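# Scoop litter-box clumps into the bin with two arms

## Task

Get the clumps out of the litter box and into the bin, ideally by lifting them with the scoop and tipping them in, while the litter itself stays in the box. A few spilled grains are fine, and grains that drop off the table count only as spillage. Any clump the robot has touched directly must not finish in the bin. The scoop must end up lying in the litter box. Nothing counts as done if it stays in place only because the robot is holding it at the end.

## Robot and tools

Robot and frame. Two arms, left_arm and right_arm, each with a parallel gripper. All poses use one world frame: origin on the tabletop midway between the arms, +x out over the table, +z up, left_arm on the +y side. The arm names say nothing about which side of a picture they appear on. In each gripper's own axes the fingers point along +z and close along y. The reported hand position is the point between the finger pads, about 1 cm short of the tips, and may be a little off at long reach.

Row layout (shared by execute_actions and move). One row is 14 numbers, each in [-1, 1]: left_arm dx, dy, dz, rx, ry, rz, opening, then right_arm in the same order. Always send all 14, even if one arm stays still. dx to rz are offsets, not poses, expressed in that gripper's own axes; 1.0 equals 0.6 m of travel or 180 degrees of turn, and rx, ry, rz form a single rotation vector. The opening is absolute, not an offset: +1 is fully open (0.094 m), -1 fully closed.

execute_actions(actions): a list of actions, each action a table of up to 15 rows; each row lasts one control step (1/30 s), and a table shorter than 15 rows repeats its last row until 15 steps are used. Every row's offsets are measured from the gripper's pose at the start of that action, not added to the row before. For the first action in a call the reference is the last pose reported in this scene. An empty list just returns the current state and images. Per step the command is clipped to within 70 mm and 16 degrees of the measured pose, so a large offset may need several actions; after an action the arm continues only to its last clipped pose. When position and orientation conflict, position wins.

move(target, speed, blocking): target is one 14-number row as above, offsets from the pose in the latest result that shows one. The grippers travel straight toward their goals and arrive together, taking 0.5 to 10 s (stopping short if more is needed). speed is top path speed in m/s, 0.002 to 0.5, default 0.25; rotation is capped at twice that value in rad/s. Openings are sent at the start. Paths ignore obstacles and the other arm, grippers can lag, drift, or overshoot speed (more with a nearly straight arm), and faster or deeper contacts press harder. With blocking=false you get a result after 0.5 s while the arm keeps going; other moves and action rows are refused until a result shows it ended, so use wait or stop first. The result adds a move: line with the ending (done, off_target, moving, held, fault) and any limits (paced = the sent pose was clipped; held = a check blocked some steps, after which the arm may jump faster), plus each gripper's distance to its goal. If only one arm is named, the other finished normally.

wait(seconds): 0 to 10; the arms hold their last command, and a running move keeps going (the wait returns when it ends). stop(): brakes a running move; it needs braking room, more when fast; fingers keep moving. zoom_image(camera, region): camera is cam_high, cam_low, cam_left_wrist or cam_right_wrist; region is [x0, y0, x1, y1] in pixels of that camera's last image, top-left origin, at most 504 by 504. finished_scene(scene): ends the current scene, given its number, after the last command is held; it is final and reports success.

Reading results. The state line gives each gripper's position (m) and quaternion (wxyz). Hand target lines show where the controller is currently driving each gripper. A pose unreachable line means a clearance check altered or blocked the named arm's command. Calls that ran actions list positions at some steps; HELD with an arm label marks a step partly held back. grip_measured is the finger opening on the command scale; the last Joint positions value is the opening in metres. Joint torques are total drive outputs, noisy and offset. Images arrive from cam_high, cam_low, cam_left_wrist, cam_right_wrist (each 504x504), with pinhole or fisheye calibration given as K and T_world_to_cam; expect a few degrees and millimetres of error.

Joint ranges (rad), base to hand: waist -2.618 to 3.054, shoulder 0 to 3.142, elbow 0 to 3.142, wrist pitch -1.571 to 1.571, wrist yaw -1.571 to 1.571, wrist roll -2.094 to 2.094. Elbows stop just before full extension.

Practical cautions. Arms tend to settle a centimetre or more low, and repeated zero offsets let them sink; to keep an arm put, send the correction back to its intended pose in your first call of a reply and zeros afterward, aiming higher if it still sags. The robot keeps holding its last command while you are composing a reply. To hold the scoop, command an opening about 0.03 under grip_measured (less for a lighter grip); pad force tops out near 50 to 62 N, lower for parts under about 2 mm thick, with a brief spike on contact. Touch clumps only with the scoop, never the fingers. Do not let the arms collide or press on each other, and never push or knock anything off the table. Loose objects may occasionally get nudged by outside disturbances. Motors heat while carrying loads: MOTOR HOT appears at 75 °C, 90 °C halts that arm for 10 s, and at 100 °C the arm loses hold and drops; FAULT lines report any stop. Move smoothly, avoid drops, slams and hard shoves, and release the scoop into the box before ending the scene.

Each tool is called after "Emit:" by a JSON object that holds its "fn" and its "kwargs".

## Session

Emit:
{"fn": "execute_actions", "kwargs": {"actions": []}}

Scene clock: 0.00 s.
left_arm: end_effector_position=(+0.4134, +0.2759, +0.4175) grip_measured=+1.000 end_effector_quat_wxyz=(+0.716, +0.038, +0.697, -0.028) | right_arm: end_effector_position=(+0.3363, -0.2067, +0.1879) grip_measured=-0.553 end_effector_quat_wxyz=(+0.538, -0.054, +0.841, +0.040)
Joint positions: left_arm=[-0.001  1.036  1.057  0.005 -0.009  0.016  0.094] | right_arm=[ 0.775  0.998  0.578 -0.065  0.453  0.236  0.021]
Joint velocities: left_arm=[-0.002 -0.012 -0.007  0.007 -0.007 -0.037  0.   ] | right_arm=[-0.012 -0.007 -0.017  0.037 -0.037  0.051  0.001]
Joint torques (N m, as the arm reports them, + toward a larger angle): no reading
Motor temperatures (°C, as the motors report them): left_arm=[27 26 26 27 26 27] | right_arm=[28 24 26 25 26 25]
Hand target (left_arm): +0.412, +0.276, +0.419; +0.716, +0.038, +0.696, -0.028
Hand target (right_arm): +0.337, -0.207, +0.192; +0.542, -0.052, +0.838, +0.041

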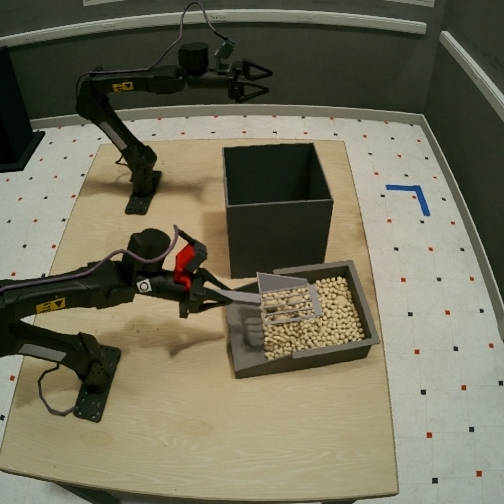

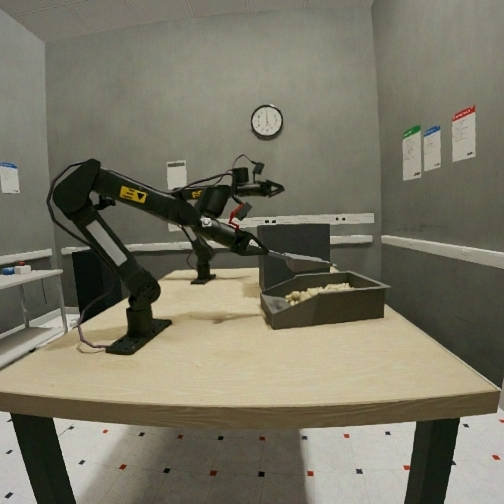

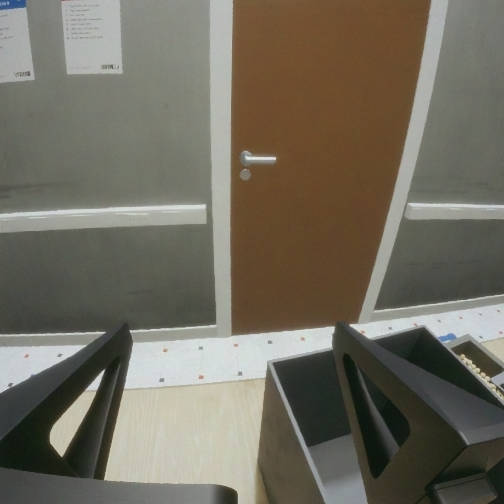

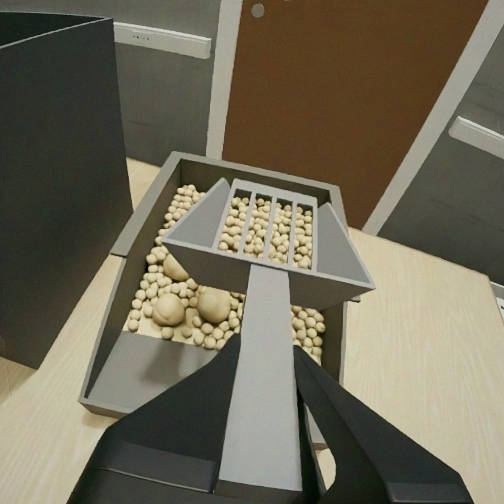

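Emit:
{"fn": "move", "kwargs": {"target": [0,0.1,-0.3,0,0,0,1,0.085,0,-0.18,0,0,0,-0.6]}}

Emit:
{"fn": "zoom_image", "kwargs": {"camera": "cam_high", "region": [150,220,400,400]}}

Emit:
{"fn": "zoom_image", "kwargs": {"camera": "cam_low", "region": [180,200,400,340]}}

Scene clock: 2.20 s.
left_arm: end_effector_position=(+0.2387, +0.3485, +0.4179) grip_measured=+1.000 end_effector_quat_wxyz=(+0.717, +0.041, +0.696, -0.011) | right_arm: end_effector_position=(+0.2177, -0.2249, +0.1750) grip_measured=-0.553 end_effector_quat_wxyz=(+0.531, -0.066, +0.844, +0.034)
Joint positions: left_arm=[ 1.214  0.513  0.959 -0.374  1.187 -0.025  0.094] | right_arm=[ 1.364  0.595  0.5   -0.711  0.924  0.679  0.021]
Joint velocities: left_arm=[-0.007 -0.002 -0.012  0.037 -0.037  0.095  0.   ] | right_arm=[ 0.002 -0.012  0.002 -0.037 -0.007  0.066  0.001]
Joint torques (N m, as the arm reports them, + toward a larger angle): left_arm=[-0.7   4.82  5.    1.43  0.04  0.04] | right_arm=[ 0.81  1.37 10.97  1.26  0.61  0.01]
Motor temperatures (°C, as the motors report them): left_arm=[27 26 26 27 26 27] | right_arm=[28 24 27 26 26 25]
Hand target (left_arm): +0.242, +0.350, +0.412; +0.713, +0.043, +0.699, -0.023
Hand target (right_arm): +0.219, -0.224, +0.188; +0.541, -0.056, +0.839, +0.041
Off the commanded pose (left_arm): 0.006 m, 2 deg.
Off the commanded pose (right_arm): 0.012 m, 2 deg.
move: off_target (right_arm)
camera_calibration (this result's frames):
cam_left_wrist: T_world_to_cam=[[-0.109694, -0.993802, -0.0180297, 0.374757], [-0.466868, 0.0675286, -0.881745, 0.494863], [0.877498, -0.0883044, -0.471381, 0.142596], [0, 0, 0, 1]] pos_world=[0.147017, 0.351609, 0.510317]
cam_right_wrist: T_world_to_cam=[[0.270929, -0.943702, 0.189799, -0.302711], [-0.680282, -0.327211, -0.655857, 0.232732], [0.681038, 0.0485738, -0.730635, 0.100387], [0, 0, 0, 1]] pos_world=[0.171969, -0.214393, 0.28344]

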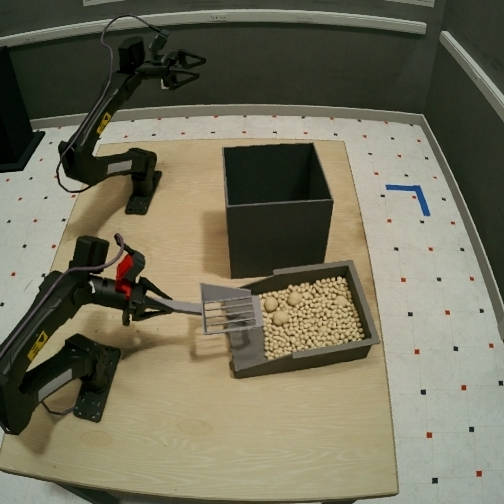

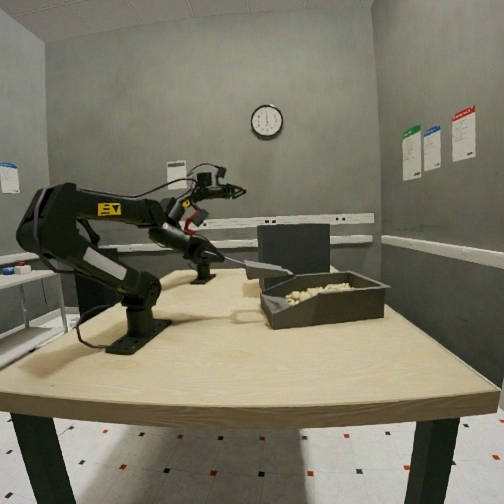

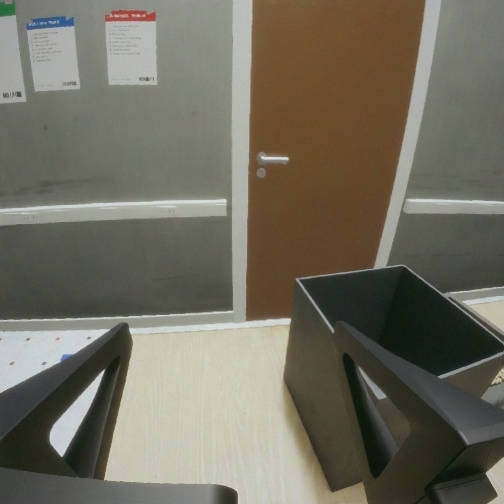

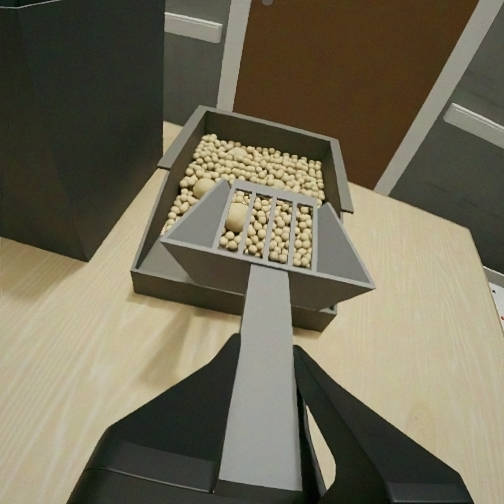

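Region (150, 220, 400, 400) of cam_high's 504x504 image, scaled by 2.016, with more detail than that image has; it fills the top 363 rows of this view, and the rest is white.

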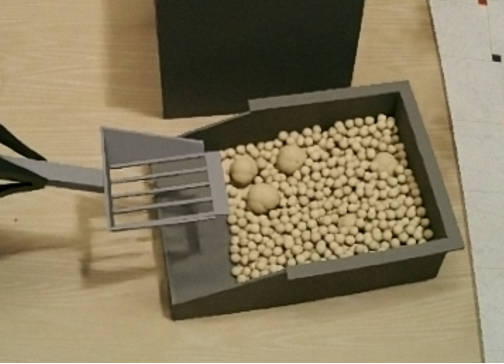

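Region (180, 200, 400, 340) of cam_low's 504x504 image, scaled by 2.291, with more detail than that image has; it fills the top 321 rows of this view, and the rest is white.

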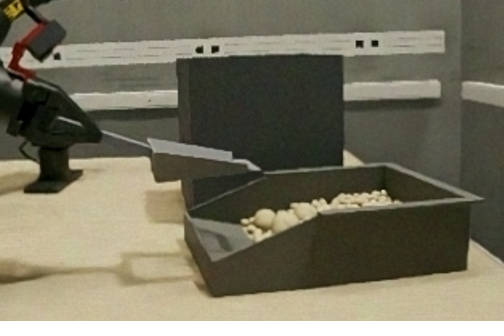

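Emit:
{"fn": "move", "kwargs": {"target": [0,0,0,0,0,0,1,-0.06,0.075,0.045,0,0.16,0,-0.6]}}

Emit:
{"fn": "zoom_image", "kwargs": {"camera": "cam_high", "region": [150,220,400,400]}}

Emit:
{"fn": "zoom_image", "kwargs": {"camera": "cam_low", "region": [180,200,400,340]}}

Scene clock: 4.53 s.
left_arm: end_effector_position=(+0.2387, +0.3482, +0.4179) grip_measured=+1.000 end_effector_quat_wxyz=(+0.717, +0.041, +0.696, -0.012) | right_arm: end_effector_position=(+0.2454, -0.1735, +0.1860) grip_measured=-0.553 end_effector_quat_wxyz=(+0.298, -0.076, +0.951, +0.013)
Joint positions: left_arm=[ 1.214  0.513  0.959 -0.374  1.188 -0.025  0.094] | right_arm=[ 1.051  1.162  1.06  -1.017  0.419  0.66   0.021]
Joint velocities: left_arm=[-0.002  0.012  0.007 -0.081 -0.022  0.066  0.   ] | right_arm=[-0.002 -0.007 -0.007 -0.022 -0.007  0.066  0.   ]
Joint torques (N m, as the arm reports them, + toward a larger angle): left_arm=[ 0.04  3.65  6.18  1.36 -0.07 -0.05] | right_arm=[-0.86 -1.72 10.36  0.96  0.19 -0.12]
Motor temperatures (°C, as the motors report them): left_arm=[27 26 27 28 26 27] | right_arm=[28 24 27 26 26 25]
Hand target (left_arm): +0.239, +0.348, +0.418; +0.717, +0.041, +0.696, -0.011
Hand target (right_arm): +0.251, -0.174, +0.193; +0.304, -0.072, +0.950, +0.012
Off the commanded pose (left_arm): 0.000 m, 0 deg.
Off the commanded pose (right_arm): 0.010 m, 1 deg.
move: done
camera_calibration (this result's frames):
cam_left_wrist: T_world_to_cam=[[-0.111208, -0.993633, -0.0180673, 0.374804], [-0.466852, 0.0682822, -0.881695, 0.494569], [0.877315, -0.0896166, -0.471473, 0.143119], [0, 0, 0, 1]] pos_world=[0.147011, 0.351473, 0.510308]
cam_right_wrist: T_world_to_cam=[[0.344911, -0.932143, 0.110205, -0.265164], [-0.907721, -0.361129, -0.213608, 0.243257], [0.238912, -0.0263595, -0.970683, 0.227301], [0, 0, 0, 1]] pos_world=[0.257962, -0.153332, 0.301822]

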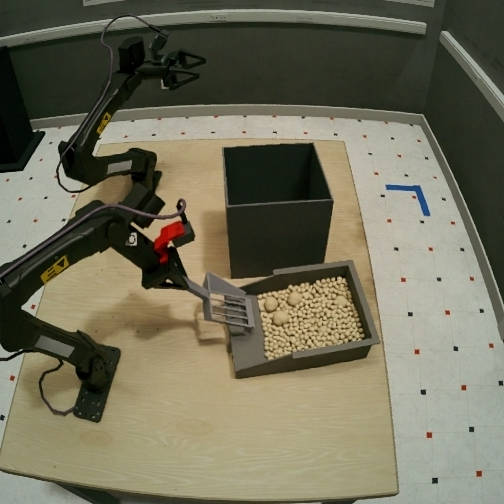

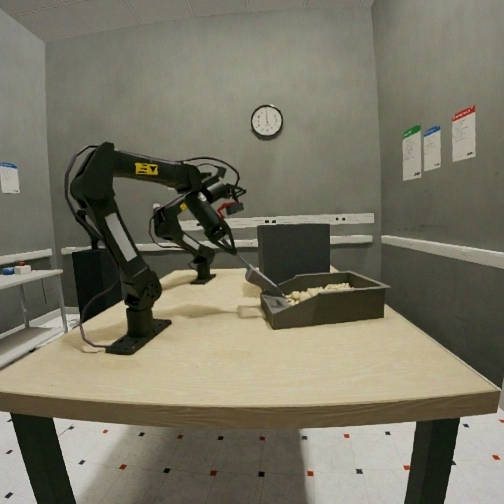

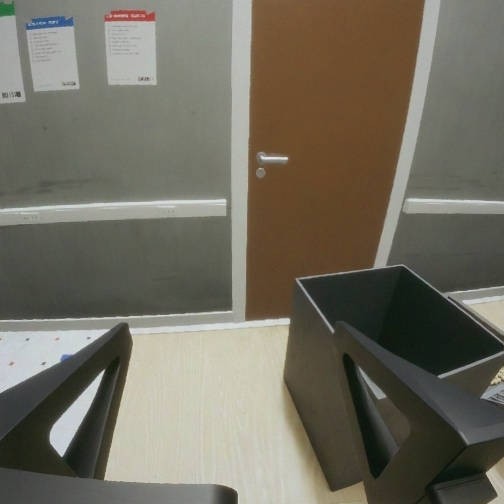

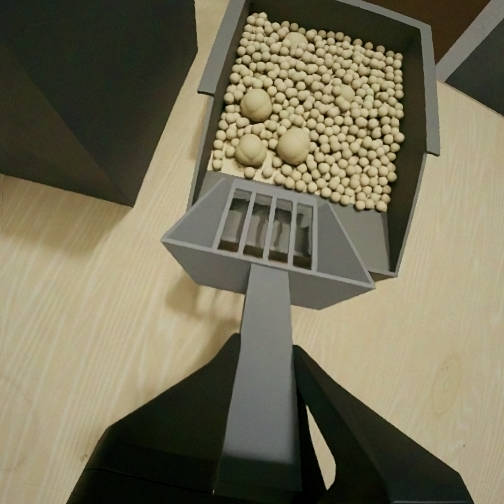

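Region (150, 220, 400, 400) of cam_high's 504x504 image, scaled by 2.016, with more detail than that image has; it fills the top 363 rows of this view, and the rest is white.

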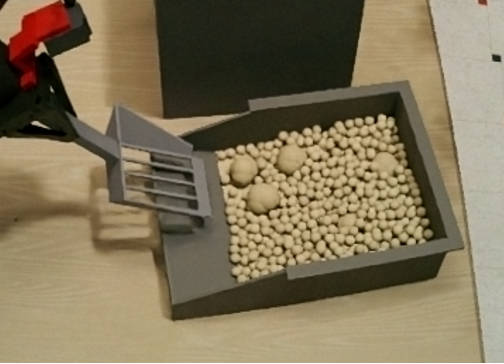

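Region (180, 200, 400, 340) of cam_low's 504x504 image, scaled by 2.291, with more detail than that image has; it fills the top 321 rows of this view, and the rest is white.

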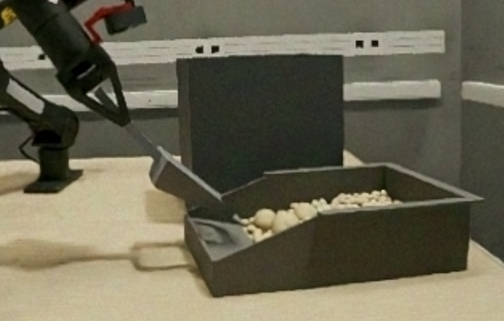

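Emit:
{"fn": "move", "kwargs": {"target": [0,0,0,0,0,0,1,0.0,0.012,0.035,0,0,0,-0.6], "speed": 0.06}}

Emit:
{"fn": "zoom_image", "kwargs": {"camera": "cam_high", "region": [150,220,400,400]}}

Scene clock: 5.63 s.
left_arm: end_effector_position=(+0.2387, +0.3482, +0.4179) grip_measured=+1.000 end_effector_quat_wxyz=(+0.717, +0.041, +0.696, -0.012) | right_arm: end_effector_position=(+0.2511, -0.1626, +0.1722) grip_measured=-0.553 end_effector_quat_wxyz=(+0.296, -0.079, +0.952, +0.020)
Joint positions: left_arm=[ 1.214  0.513  0.959 -0.374  1.188 -0.025  0.094] | right_arm=[ 1.051  1.197  1.026 -0.941  0.406  0.656  0.021]
Joint velocities: left_arm=[ 0.017 -0.002  0.007 -0.022 -0.051  0.037  0.   ] | right_arm=[ 0.002 -0.012  0.002 -0.037  0.007  0.051  0.   ]
Joint torques (N m, as the arm reports them, + toward a larger angle): left_arm=[ 0.09  3.53  6.23  1.37  0.   -0.02] | right_arm=[-0.98 -2.54  6.55  1.17  0.32 -0.11]
Motor temperatures (°C, as the motors report them): left_arm=[27 26 27 28 26 27] | right_arm=[28 24 27 26 26 25]
Hand target (left_arm): +0.239, +0.348, +0.418; +0.717, +0.041, +0.696, -0.012
Hand target (right_arm): +0.256, -0.165, +0.169; +0.298, -0.076, +0.951, +0.013
Off the commanded pose (left_arm): 0.000 m, 0 deg.
Off the commanded pose (right_arm): 0.007 m, 1 deg.
move: done
camera_calibration (this result's frames):
cam_left_wrist: T_world_to_cam=[[-0.111208, -0.993633, -0.0180673, 0.374804], [-0.466852, 0.0682822, -0.881695, 0.494569], [0.877315, -0.0896166, -0.471473, 0.143119], [0, 0, 0, 1]] pos_world=[0.147011, 0.351473, 0.510308]
cam_right_wrist: T_world_to_cam=[[0.353917, -0.930035, 0.0988788, -0.255358], [-0.905347, -0.367202, -0.213329, 0.247847], [0.234712, -0.0140189, -0.971964, 0.216095], [0, 0, 0, 1]] pos_world=[0.264043, -0.143453, 0.288159]

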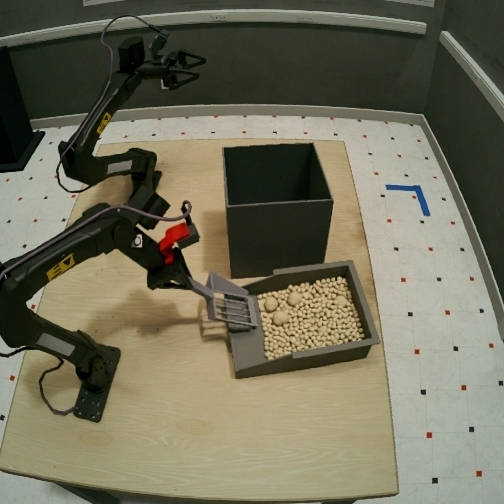

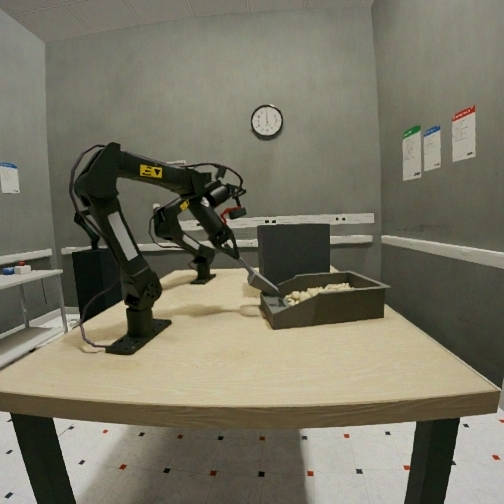

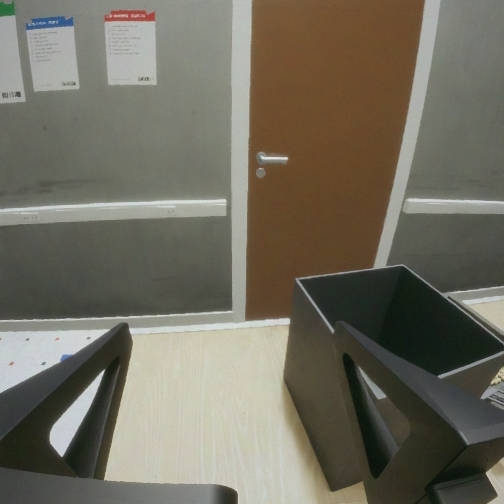

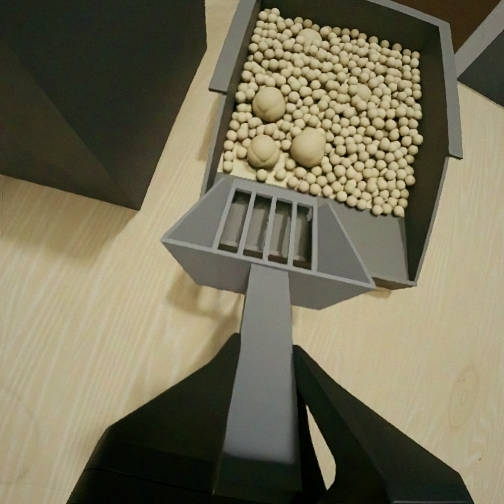

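Region (150, 220, 400, 400) of cam_high's 504x504 image, scaled by 2.016, with more detail than that image has; it fills the top 363 rows of this view, and the rest is white.

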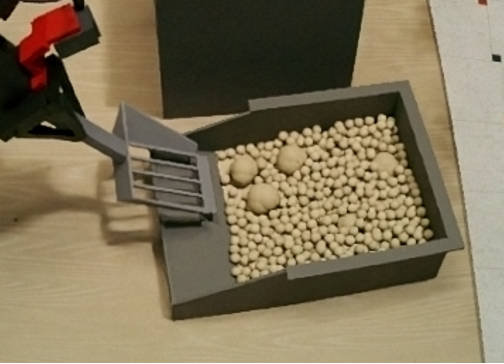

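Emit:
{"fn": "move", "kwargs": {"target": [0,0,0,0,0,0,1,-0.04,-0.012,0.04,0,0.03,0,-0.6], "speed": 0.06}}

Emit:
{"fn": "zoom_image", "kwargs": {"camera": "cam_high", "region": [150,220,400,400]}}

Scene clock: 6.93 s.
left_arm: end_effector_position=(+0.2387, +0.3482, +0.4179) grip_measured=+1.000 end_effector_quat_wxyz=(+0.717, +0.041, +0.696, -0.012) | right_arm: end_effector_position=(+0.2810, -0.1660, +0.1628) grip_measured=-0.553 end_effector_quat_wxyz=(+0.253, -0.077, +0.964, +0.013)
Joint positions: left_arm=[ 1.214  0.513  0.959 -0.374  1.188 -0.025  0.094] | right_arm=[ 0.904  1.318  1.109 -0.938  0.297  0.548  0.021]
Joint velocities: left_arm=[-0.012 -0.002  0.007  0.051 -0.051  0.037  0.   ] | right_arm=[ 0.007  0.002  0.012  0.051  0.022 -0.051 -0.001]
Joint torques (N m, as the arm reports them, + toward a larger angle): left_arm=[-0.14  3.62  6.13  1.41  0.   -0.03] | right_arm=[-0.81 -2.85  9.85  0.91  0.1  -0.16]
Motor temperatures (°C, as the motors report them): left_arm=[27 27 27 28 26 27] | right_arm=[28 24 27 26 26 25]
Hand target (left_arm): +0.239, +0.348, +0.418; +0.717, +0.041, +0.696, -0.012
Hand target (right_arm): +0.285, -0.164, +0.166; +0.251, -0.079, +0.965, +0.015
Off the commanded pose (left_arm): 0.000 m, 0 deg.
Off the commanded pose (right_arm): 0.006 m, 0 deg.
move: done
camera_calibration (this result's frames):
cam_left_wrist: T_world_to_cam=[[-0.111208, -0.993633, -0.0180673, 0.374804], [-0.466852, 0.0682822, -0.881695, 0.494569], [0.877315, -0.0896166, -0.471473, 0.143119], [0, 0, 0, 1]] pos_world=[0.147011, 0.351473, 0.510308]
cam_right_wrist: T_world_to_cam=[[0.35473, -0.931169, 0.0842104, -0.266196], [-0.92336, -0.363051, -0.124901, 0.262975], [0.146877, -0.0334503, -0.988589, 0.223998], [0, 0, 0, 1]] pos_world=[0.304348, -0.144907, 0.276704]

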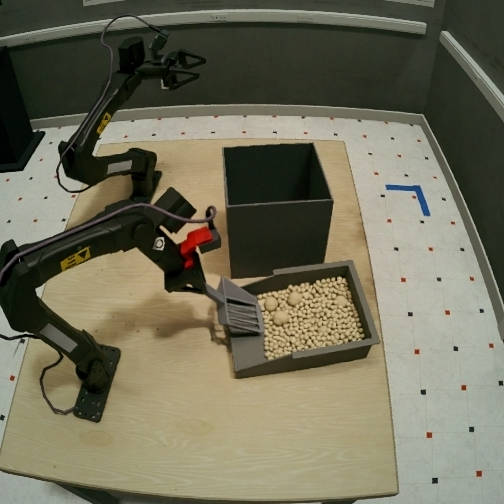

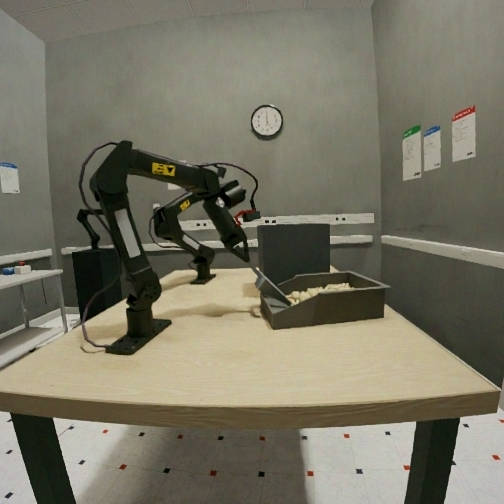

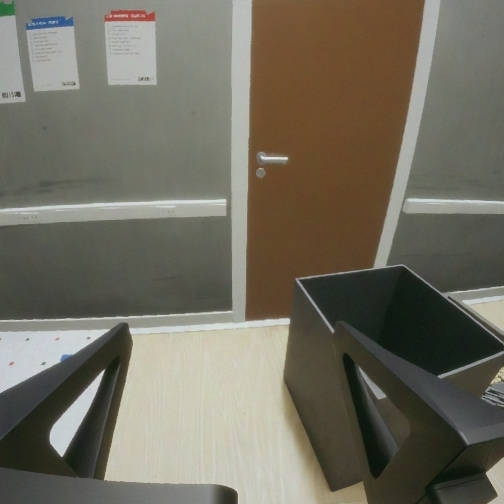

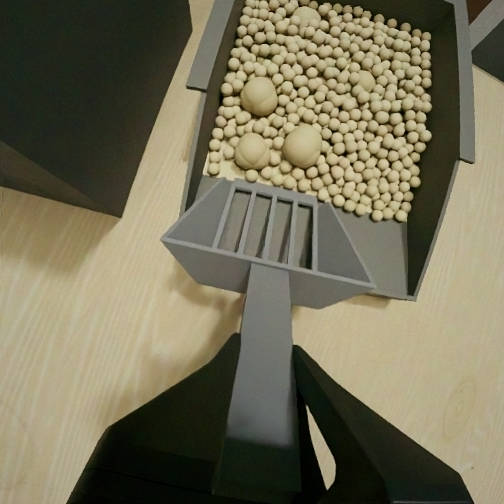

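Region (150, 220, 400, 400) of cam_high's 504x504 image, scaled by 2.016, with more detail than that image has; it fills the top 363 rows of this view, and the rest is white.

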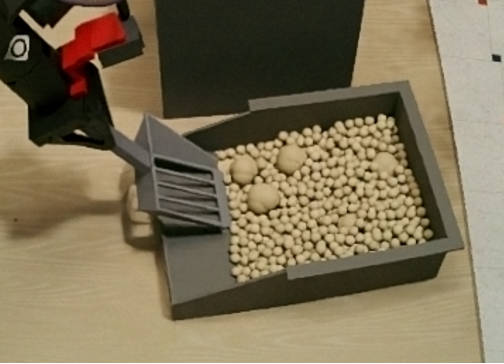

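Emit:
{"fn": "move", "kwargs": {"target": [0,0,0,0,0,0,1,-0.026,0,0.108,0,-0.085,0,-0.6], "speed": 0.08}}

Emit:
{"fn": "zoom_image", "kwargs": {"camera": "cam_high", "region": [150,220,400,400]}}

Scene clock: 9.23 s.
left_arm: end_effector_position=(+0.2387, +0.3482, +0.4179) grip_measured=+1.000 end_effector_quat_wxyz=(+0.717, +0.041, +0.696, -0.012) | right_arm: end_effector_position=(+0.3239, -0.1549, +0.1214) grip_measured=-0.553 end_effector_quat_wxyz=(+0.384, -0.070, +0.920, +0.031)
Joint positions: left_arm=[ 1.214  0.513  0.959 -0.374  1.188 -0.025  0.094] | right_arm=[ 0.9    1.318  0.784 -0.345  0.42   0.462  0.021]
Joint velocities: left_arm=[-0.012  0.002 -0.012  0.051 -0.037 -0.022  0.   ] | right_arm=[ 0.007 -0.007 -0.002  0.051 -0.037 -0.066 -0.001]
Joint torques (N m, as the arm reports them, + toward a larger angle): left_arm=[ 0.02  3.56  6.31  1.4   0.01 -0.01] | right_arm=[-1.26 -3.64  6.05  1.5   0.14 -0.13]
Motor temperatures (°C, as the motors report them): left_arm=[27 27 27 28 26 27] | right_arm=[28 24 27 27 26 25]
Hand target (left_arm): +0.239, +0.348, +0.418; +0.717, +0.041, +0.696, -0.012
Hand target (right_arm): +0.324, -0.159, +0.114; +0.378, -0.073, +0.923, +0.025
Off the commanded pose (left_arm): 0.000 m, 0 deg.
Off the commanded pose (right_arm): 0.009 m, 1 deg.
move: done
camera_calibration (this result's frames):
cam_left_wrist: T_world_to_cam=[[-0.111208, -0.993633, -0.0180673, 0.374804], [-0.466852, 0.0682822, -0.881695, 0.494569], [0.877315, -0.0896166, -0.471473, 0.143119], [0, 0, 0, 1]] pos_world=[0.147011, 0.351473, 0.510308]
cam_right_wrist: T_world_to_cam=[[0.325899, -0.937431, 0.122528, -0.263886], [-0.853124, -0.347457, -0.389169, 0.313231], [0.407393, 0.0222982, -0.912981, 0.09229], [0, 0, 0, 1]] pos_world=[0.315627, -0.140599, 0.238492]

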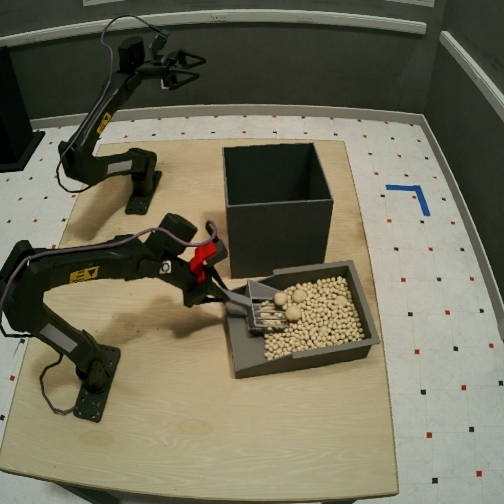

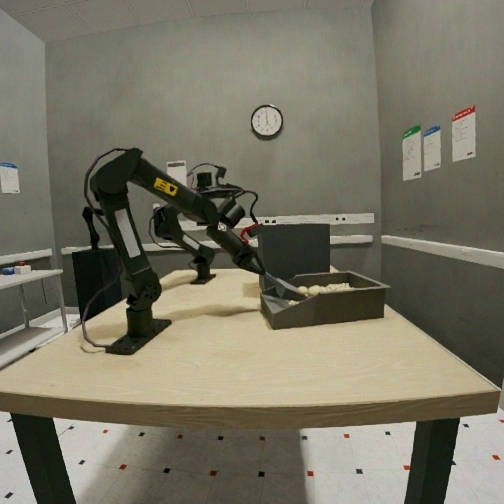

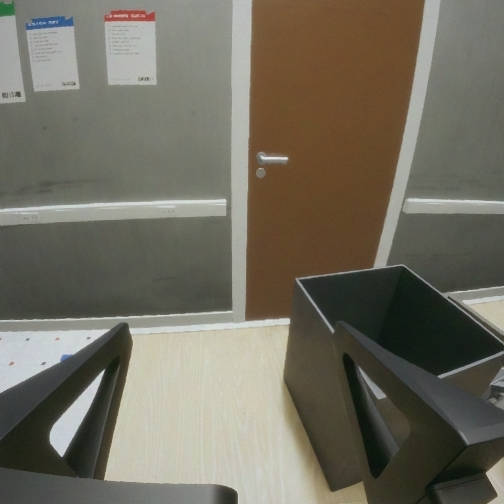

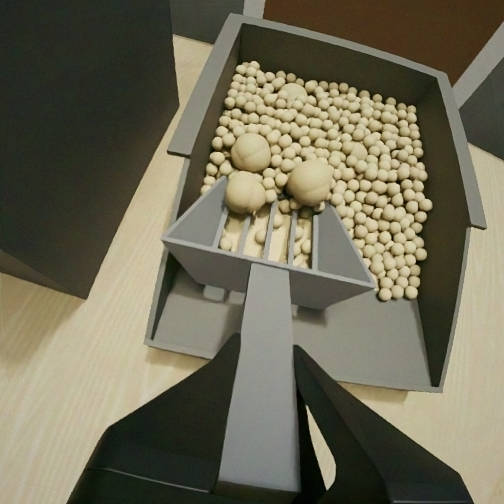

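Region (150, 220, 400, 400) of cam_high's 504x504 image, scaled by 2.016, with more detail than that image has; it fills the top 363 rows of this view, and the rest is white.

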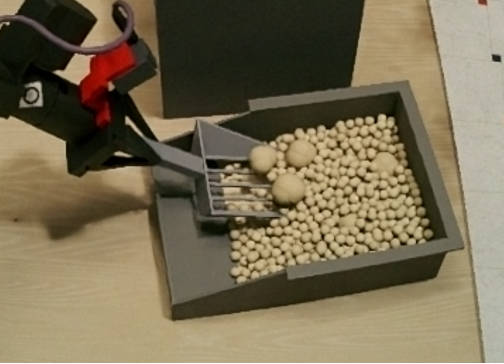

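Continue: h=.07, v=-.025, pitch −5°.

Emit:
{"fn": "move", "kwargs": {"target": [0,0,0,0,0,0,1,-0.053,-0.008,0.112,0,-0.03,0,-0.6], "speed": 0.1}}

Scene clock: 10.60 s.
left_arm: end_effector_position=(+0.2387, +0.3482, +0.4179) grip_measured=+1.000 end_effector_quat_wxyz=(+0.717, +0.041, +0.696, -0.012) | right_arm: end_effector_position=(+0.3874, -0.1464, +0.1013) grip_measured=-0.553 end_effector_quat_wxyz=(+0.433, -0.068, +0.898, +0.038)
Joint positions: left_arm=[ 1.214  0.513  0.959 -0.374  1.188 -0.025  0.094] | right_arm=[0.788 1.533 0.783 0.015 0.379 0.334 0.021]
Joint velocities: left_arm=[-0.017  0.002  0.012 -0.066  0.007 -0.066  0.   ] | right_arm=[ 0.007  0.012 -0.007 -0.051 -0.007 -0.081 -0.   ]
Joint torques (N m, as the arm reports them, + toward a larger angle): left_arm=[ 0.05  3.57  6.14  1.37 -0.01 -0.04] | right_arm=[-1.37 -3.88  9.06  1.51  0.05 -0.07]
Motor temperatures (°C, as the motors report them): left_arm=[27 27 27 29 26 27] | right_arm=[28 24 27 27 26 25]
Hand target (left_arm): +0.239, +0.348, +0.418; +0.717, +0.041, +0.696, -0.012
Hand target (right_arm): +0.393, -0.148, +0.096; +0.426, -0.068, +0.902, +0.035
Off the commanded pose (left_arm): 0.000 m, 0 deg.
Off the commanded pose (right_arm): 0.008 m, 1 deg.
move: done
camera_calibration (this result's frames):
cam_left_wrist: T_world_to_cam=[[-0.111208, -0.993633, -0.0180673, 0.374804], [-0.466852, 0.0682822, -0.881695, 0.494569], [0.877315, -0.0896166, -0.471473, 0.143119], [0, 0, 0, 1]] pos_world=[0.147011, 0.351473, 0.510308]
cam_right_wrist: T_world_to_cam=[[0.313863, -0.939855, 0.134768, -0.271082], [-0.806057, -0.338769, -0.485292, 0.355303], [0.501759, 0.0436845, -0.863904, 0.00941182], [0, 0, 0, 1]] pos_world=[0.366754, -0.134823, 0.21709]

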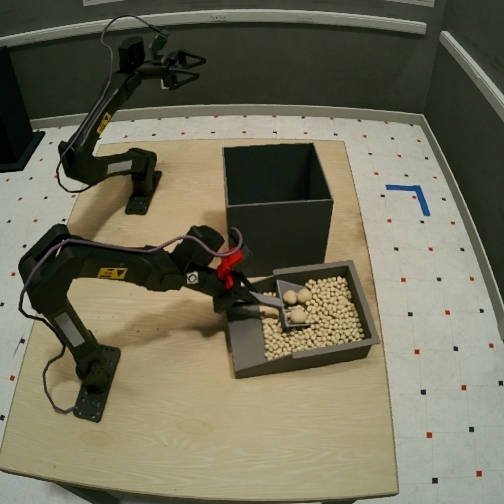

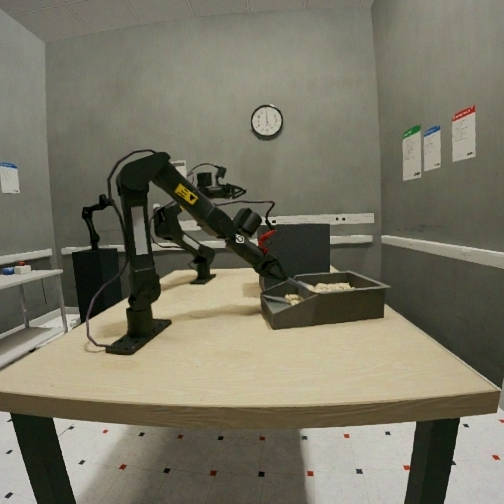

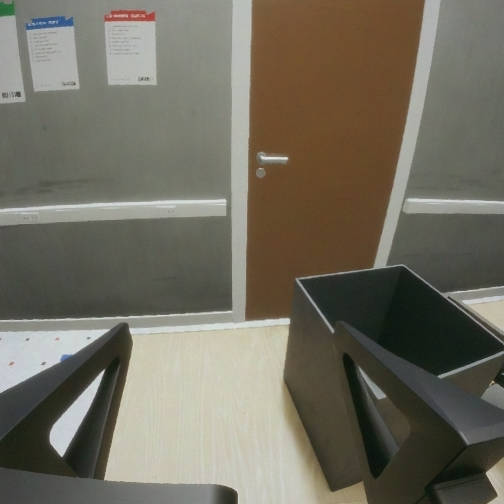

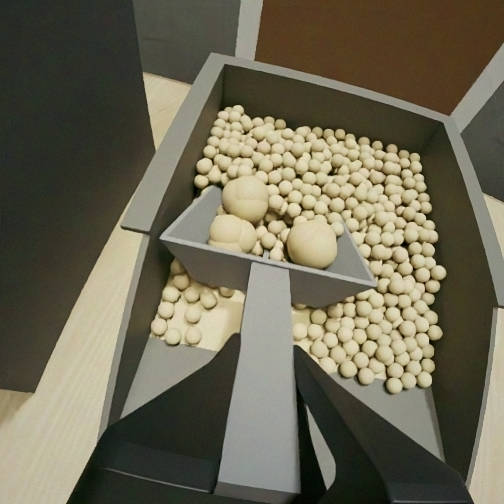

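Emit:
{"fn": "move", "kwargs": {"target": [0,0,0,0,0,0,1,-0.09,-0.03,-0.06,0,-0.11,0,-0.6], "speed": 0.1}}

Emit:
{"fn": "execute_actions", "kwargs": {"actions": [[[0,0,0,0,0,0,1,-0.02,0.02,0,0,0,0,-0.6],[0,0,0,0,0,0,1,-0.02,0.02,0,0,0,0,-0.6],[0,0,0,0,0,0,1,-0.02,0.02,0,0,0,0,-0.6],[0,0,0,0,0,0,1,-0.02,0.02,0,0,0,0,-0.6],[0,0,0,0,0,0,1,-0.02,-0.02,0,0,0,0,-0.6],[0,0,0,0,0,0,1,-0.02,-0.02,0,0,0,0,-0.6],[0,0,0,0,0,0,1,-0.02,-0.02,0,0,0,0,-0.6],[0,0,0,0,0,0,1,-0.02,-0.02,0,0,0,0,-0.6],[0,0,0,0,0,0,1,-0.02,0.02,0,0,0,0,-0.6],[0,0,0,0,0,0,1,-0.02,0.02,0,0,0,0,-0.6],[0,0,0,0,0,0,1,-0.02,0.02,0,0,0,0,-0.6],[0,0,0,0,0,0,1,-0.02,0.02,0,0,0,0,-0.6],[0,0,0,0,0,0,1,-0.02,-0.02,0,0,0,0,-0.6]],[[0,0,0,0,0,0,1,-0.04,-0.03,0,0,0,0,-0.6]]]}}

Scene clock: 13.47 s.
left_arm: end_effector_position=(+0.2387, +0.3482, +0.4179) grip_measured=+1.000 end_effector_quat_wxyz=(+0.717, +0.041, +0.696, -0.012) | right_arm: end_effector_position=(+0.3894, -0.1590, +0.1431) grip_measured=-0.553 end_effector_quat_wxyz=(+0.548, -0.078, +0.832, +0.046)
Joint positions: left_arm=[ 1.214  0.513  0.959 -0.374  1.188 -0.025  0.094] | right_arm=[0.782 1.409 0.604 0.354 0.43  0.19  0.021]
Joint velocities: left_arm=[-0.007  0.002 -0.012 -0.081 -0.007 -0.007  0.   ] | right_arm=[-0.012 -0.012  0.007  0.051 -0.007  0.081 -0.   ]
Joint torques (N m, as the arm reports them, + toward a larger angle): left_arm=[ 0.1   3.69  6.11  1.39 -0.03 -0.03] | right_arm=[-0.99 -6.92  7.4   2.31  0.34 -0.09]
Motor temperatures (°C, as the motors report them): left_arm=[27 27 27 29 26 27] | right_arm=[28 25 28 28 26 25]
Hand target (left_arm): +0.239, +0.348, +0.418; +0.717, +0.041, +0.696, -0.012
Hand target (right_arm): +0.395, -0.164, +0.166; +0.579, -0.059, +0.811, +0.052
Off the commanded pose (left_arm): 0.000 m, 0 deg.
Off the commanded pose (right_arm): 0.024 m, 5 deg.
move: off_target (right_arm)
camera_calibration (this result's frames):
cam_left_wrist: T_world_to_cam=[[-0.111208, -0.993633, -0.0180673, 0.374804], [-0.466852, 0.0682822, -0.881695, 0.494569], [0.877315, -0.0896166, -0.471473, 0.143119], [0, 0, 0, 1]] pos_world=[0.147011, 0.351473, 0.510308]
cam_right_wrist: T_world_to_cam=[[0.294033, -0.936617, 0.190507, -0.288906], [-0.641623, -0.341154, -0.686974, 0.337361], [0.708424, 0.0797596, -0.701266, -0.0529064], [0, 0, 0, 1]] pos_world=[0.338886, -0.151282, 0.249695]

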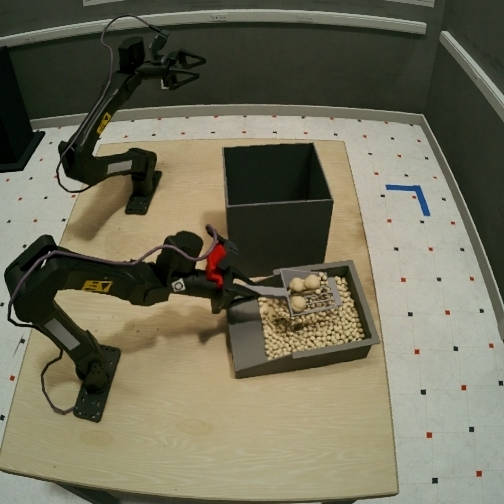

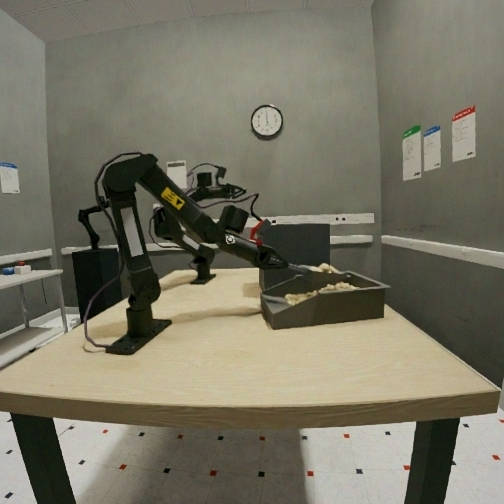

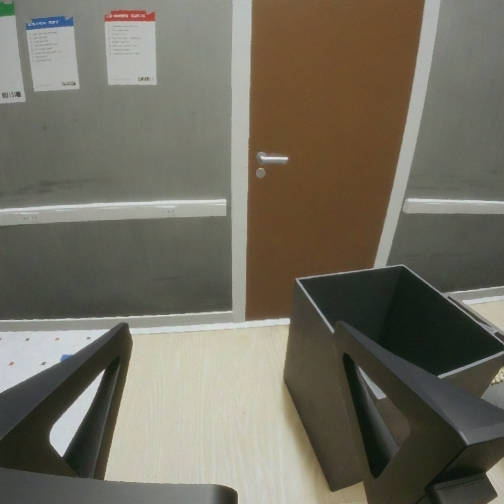

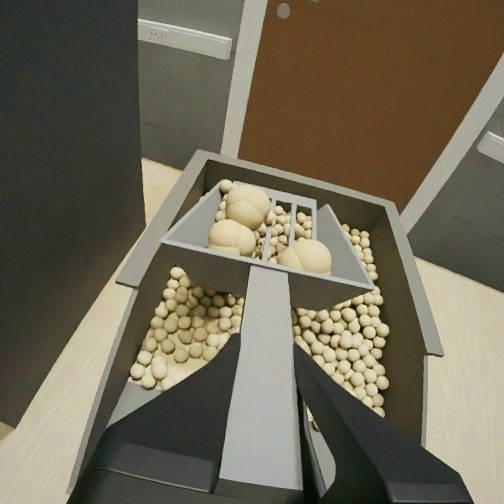

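Scene clock: 14.47 s.
left_arm: end_effector_position=(+0.2387, +0.3482, +0.4179) grip_measured=+1.000 end_effector_quat_wxyz=(+0.717, +0.041, +0.696, -0.012) | right_arm: end_effector_position=(+0.3910, -0.1784, +0.1222) grip_measured=-0.553 end_effector_quat_wxyz=(+0.486, -0.102, +0.868, +0.025)
Joint positions: left_arm=[ 1.214  0.513  0.959 -0.374  1.188 -0.025  0.094] | right_arm=[0.699 1.409 0.655 0.162 0.334 0.151 0.021]
Joint velocities: left_arm=[ 0.007  0.012 -0.002  0.022  0.022 -0.037  0.   ] | right_arm=[-0.012  0.007  0.012  0.022 -0.022 -0.066  0.   ]
Joint torques (N m, as the arm reports them, + toward a larger angle): left_arm=[ 0.07  3.58  6.05  1.38 -0.01 -0.01] | right_arm=[-0.47 -7.78 10.94  1.89  0.13 -0.09]
Motor temperatures (°C, as the motors report them): left_arm=[27 27 27 29 26 27] | right_arm=[28 25 28 29 26 25]
Hand target (left_arm): +0.239, +0.348, +0.418; +0.717, +0.041, +0.696, -0.012
Hand target (right_arm): +0.400, -0.175, +0.156; +0.522, -0.093, +0.847, +0.040
Off the commanded pose (left_arm): 0.000 m, 0 deg.
Off the commanded pose (right_arm): 0.035 m, 5 deg.
Step readings (end_effector_position; steps 1 to 15: 1st action; 16 to 30: 2nd action):
0: left_arm (+0.2387, +0.3482, +0.4179) | right_arm (+0.3894, -0.1590, +0.1431)
1: left_arm (+0.2387, +0.3482, +0.4179) | right_arm (+0.3889, -0.1587, +0.1425)
2: left_arm (+0.2387, +0.3482, +0.4179) | right_arm (+0.3880, -0.1576, +0.1422)
4: left_arm (+0.2387, +0.3482, +0.4179) | right_arm (+0.3861, -0.1542, +0.1416)
8: left_arm (+0.2387, +0.3482, +0.4179) | right_arm (+0.3912, -0.1644, +0.1377)
15: left_arm (+0.2387, +0.3482, +0.4179) | right_arm (+0.3870, -0.1600, +0.1340)
16: left_arm (+0.2387, +0.3482, +0.4179) | right_arm (+0.3891, -0.1645, +0.1327)
17: left_arm (+0.2387, +0.3482, +0.4179) | right_arm (+0.3914, -0.1694, +0.1315)
19: left_arm (+0.2387, +0.3482, +0.4179) | right_arm (+0.3947, -0.1779, +0.1298)
23: left_arm (+0.2387, +0.3482, +0.4179) | right_arm (+0.3933, -0.1796, +0.1256)
30: end_effector_position above
camera_calibration (this result's frames):
cam_left_wrist: T_world_to_cam=[[-0.111208, -0.993633, -0.0180673, 0.374804], [-0.466852, 0.0682822, -0.881695, 0.494569], [0.877315, -0.0896166, -0.471473, 0.143119], [0, 0, 0, 1]] pos_world=[0.147011, 0.351473, 0.510308]
cam_right_wrist: T_world_to_cam=[[0.339485, -0.915484, 0.215959, -0.320788], [-0.720371, -0.400683, -0.566144, 0.322846], [0.604827, 0.036627, -0.795514, -0.0228035], [0, 0, 0, 1]] pos_world=[0.355264, -0.163482, 0.233914]

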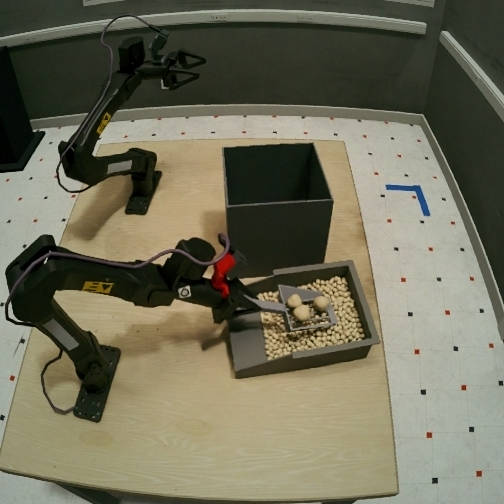

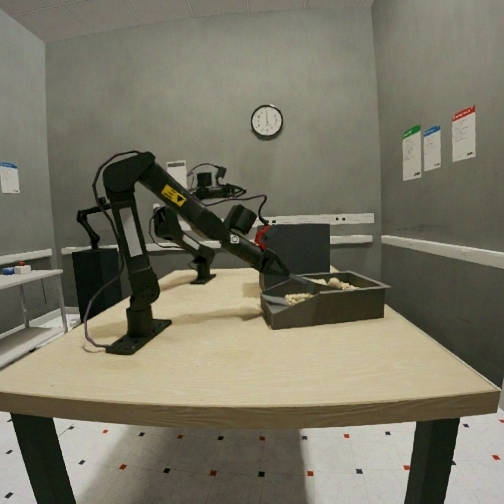

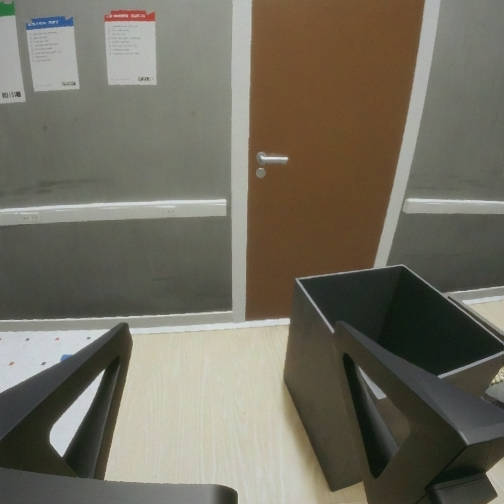

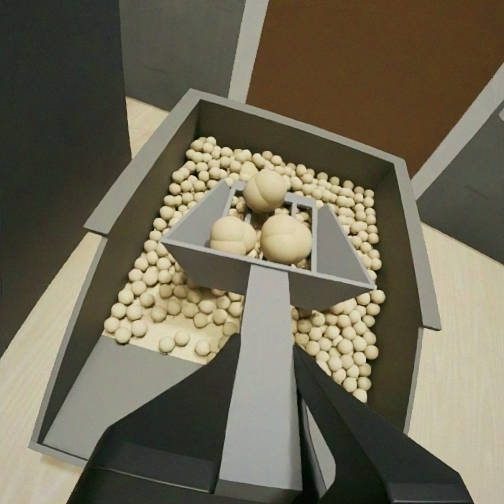

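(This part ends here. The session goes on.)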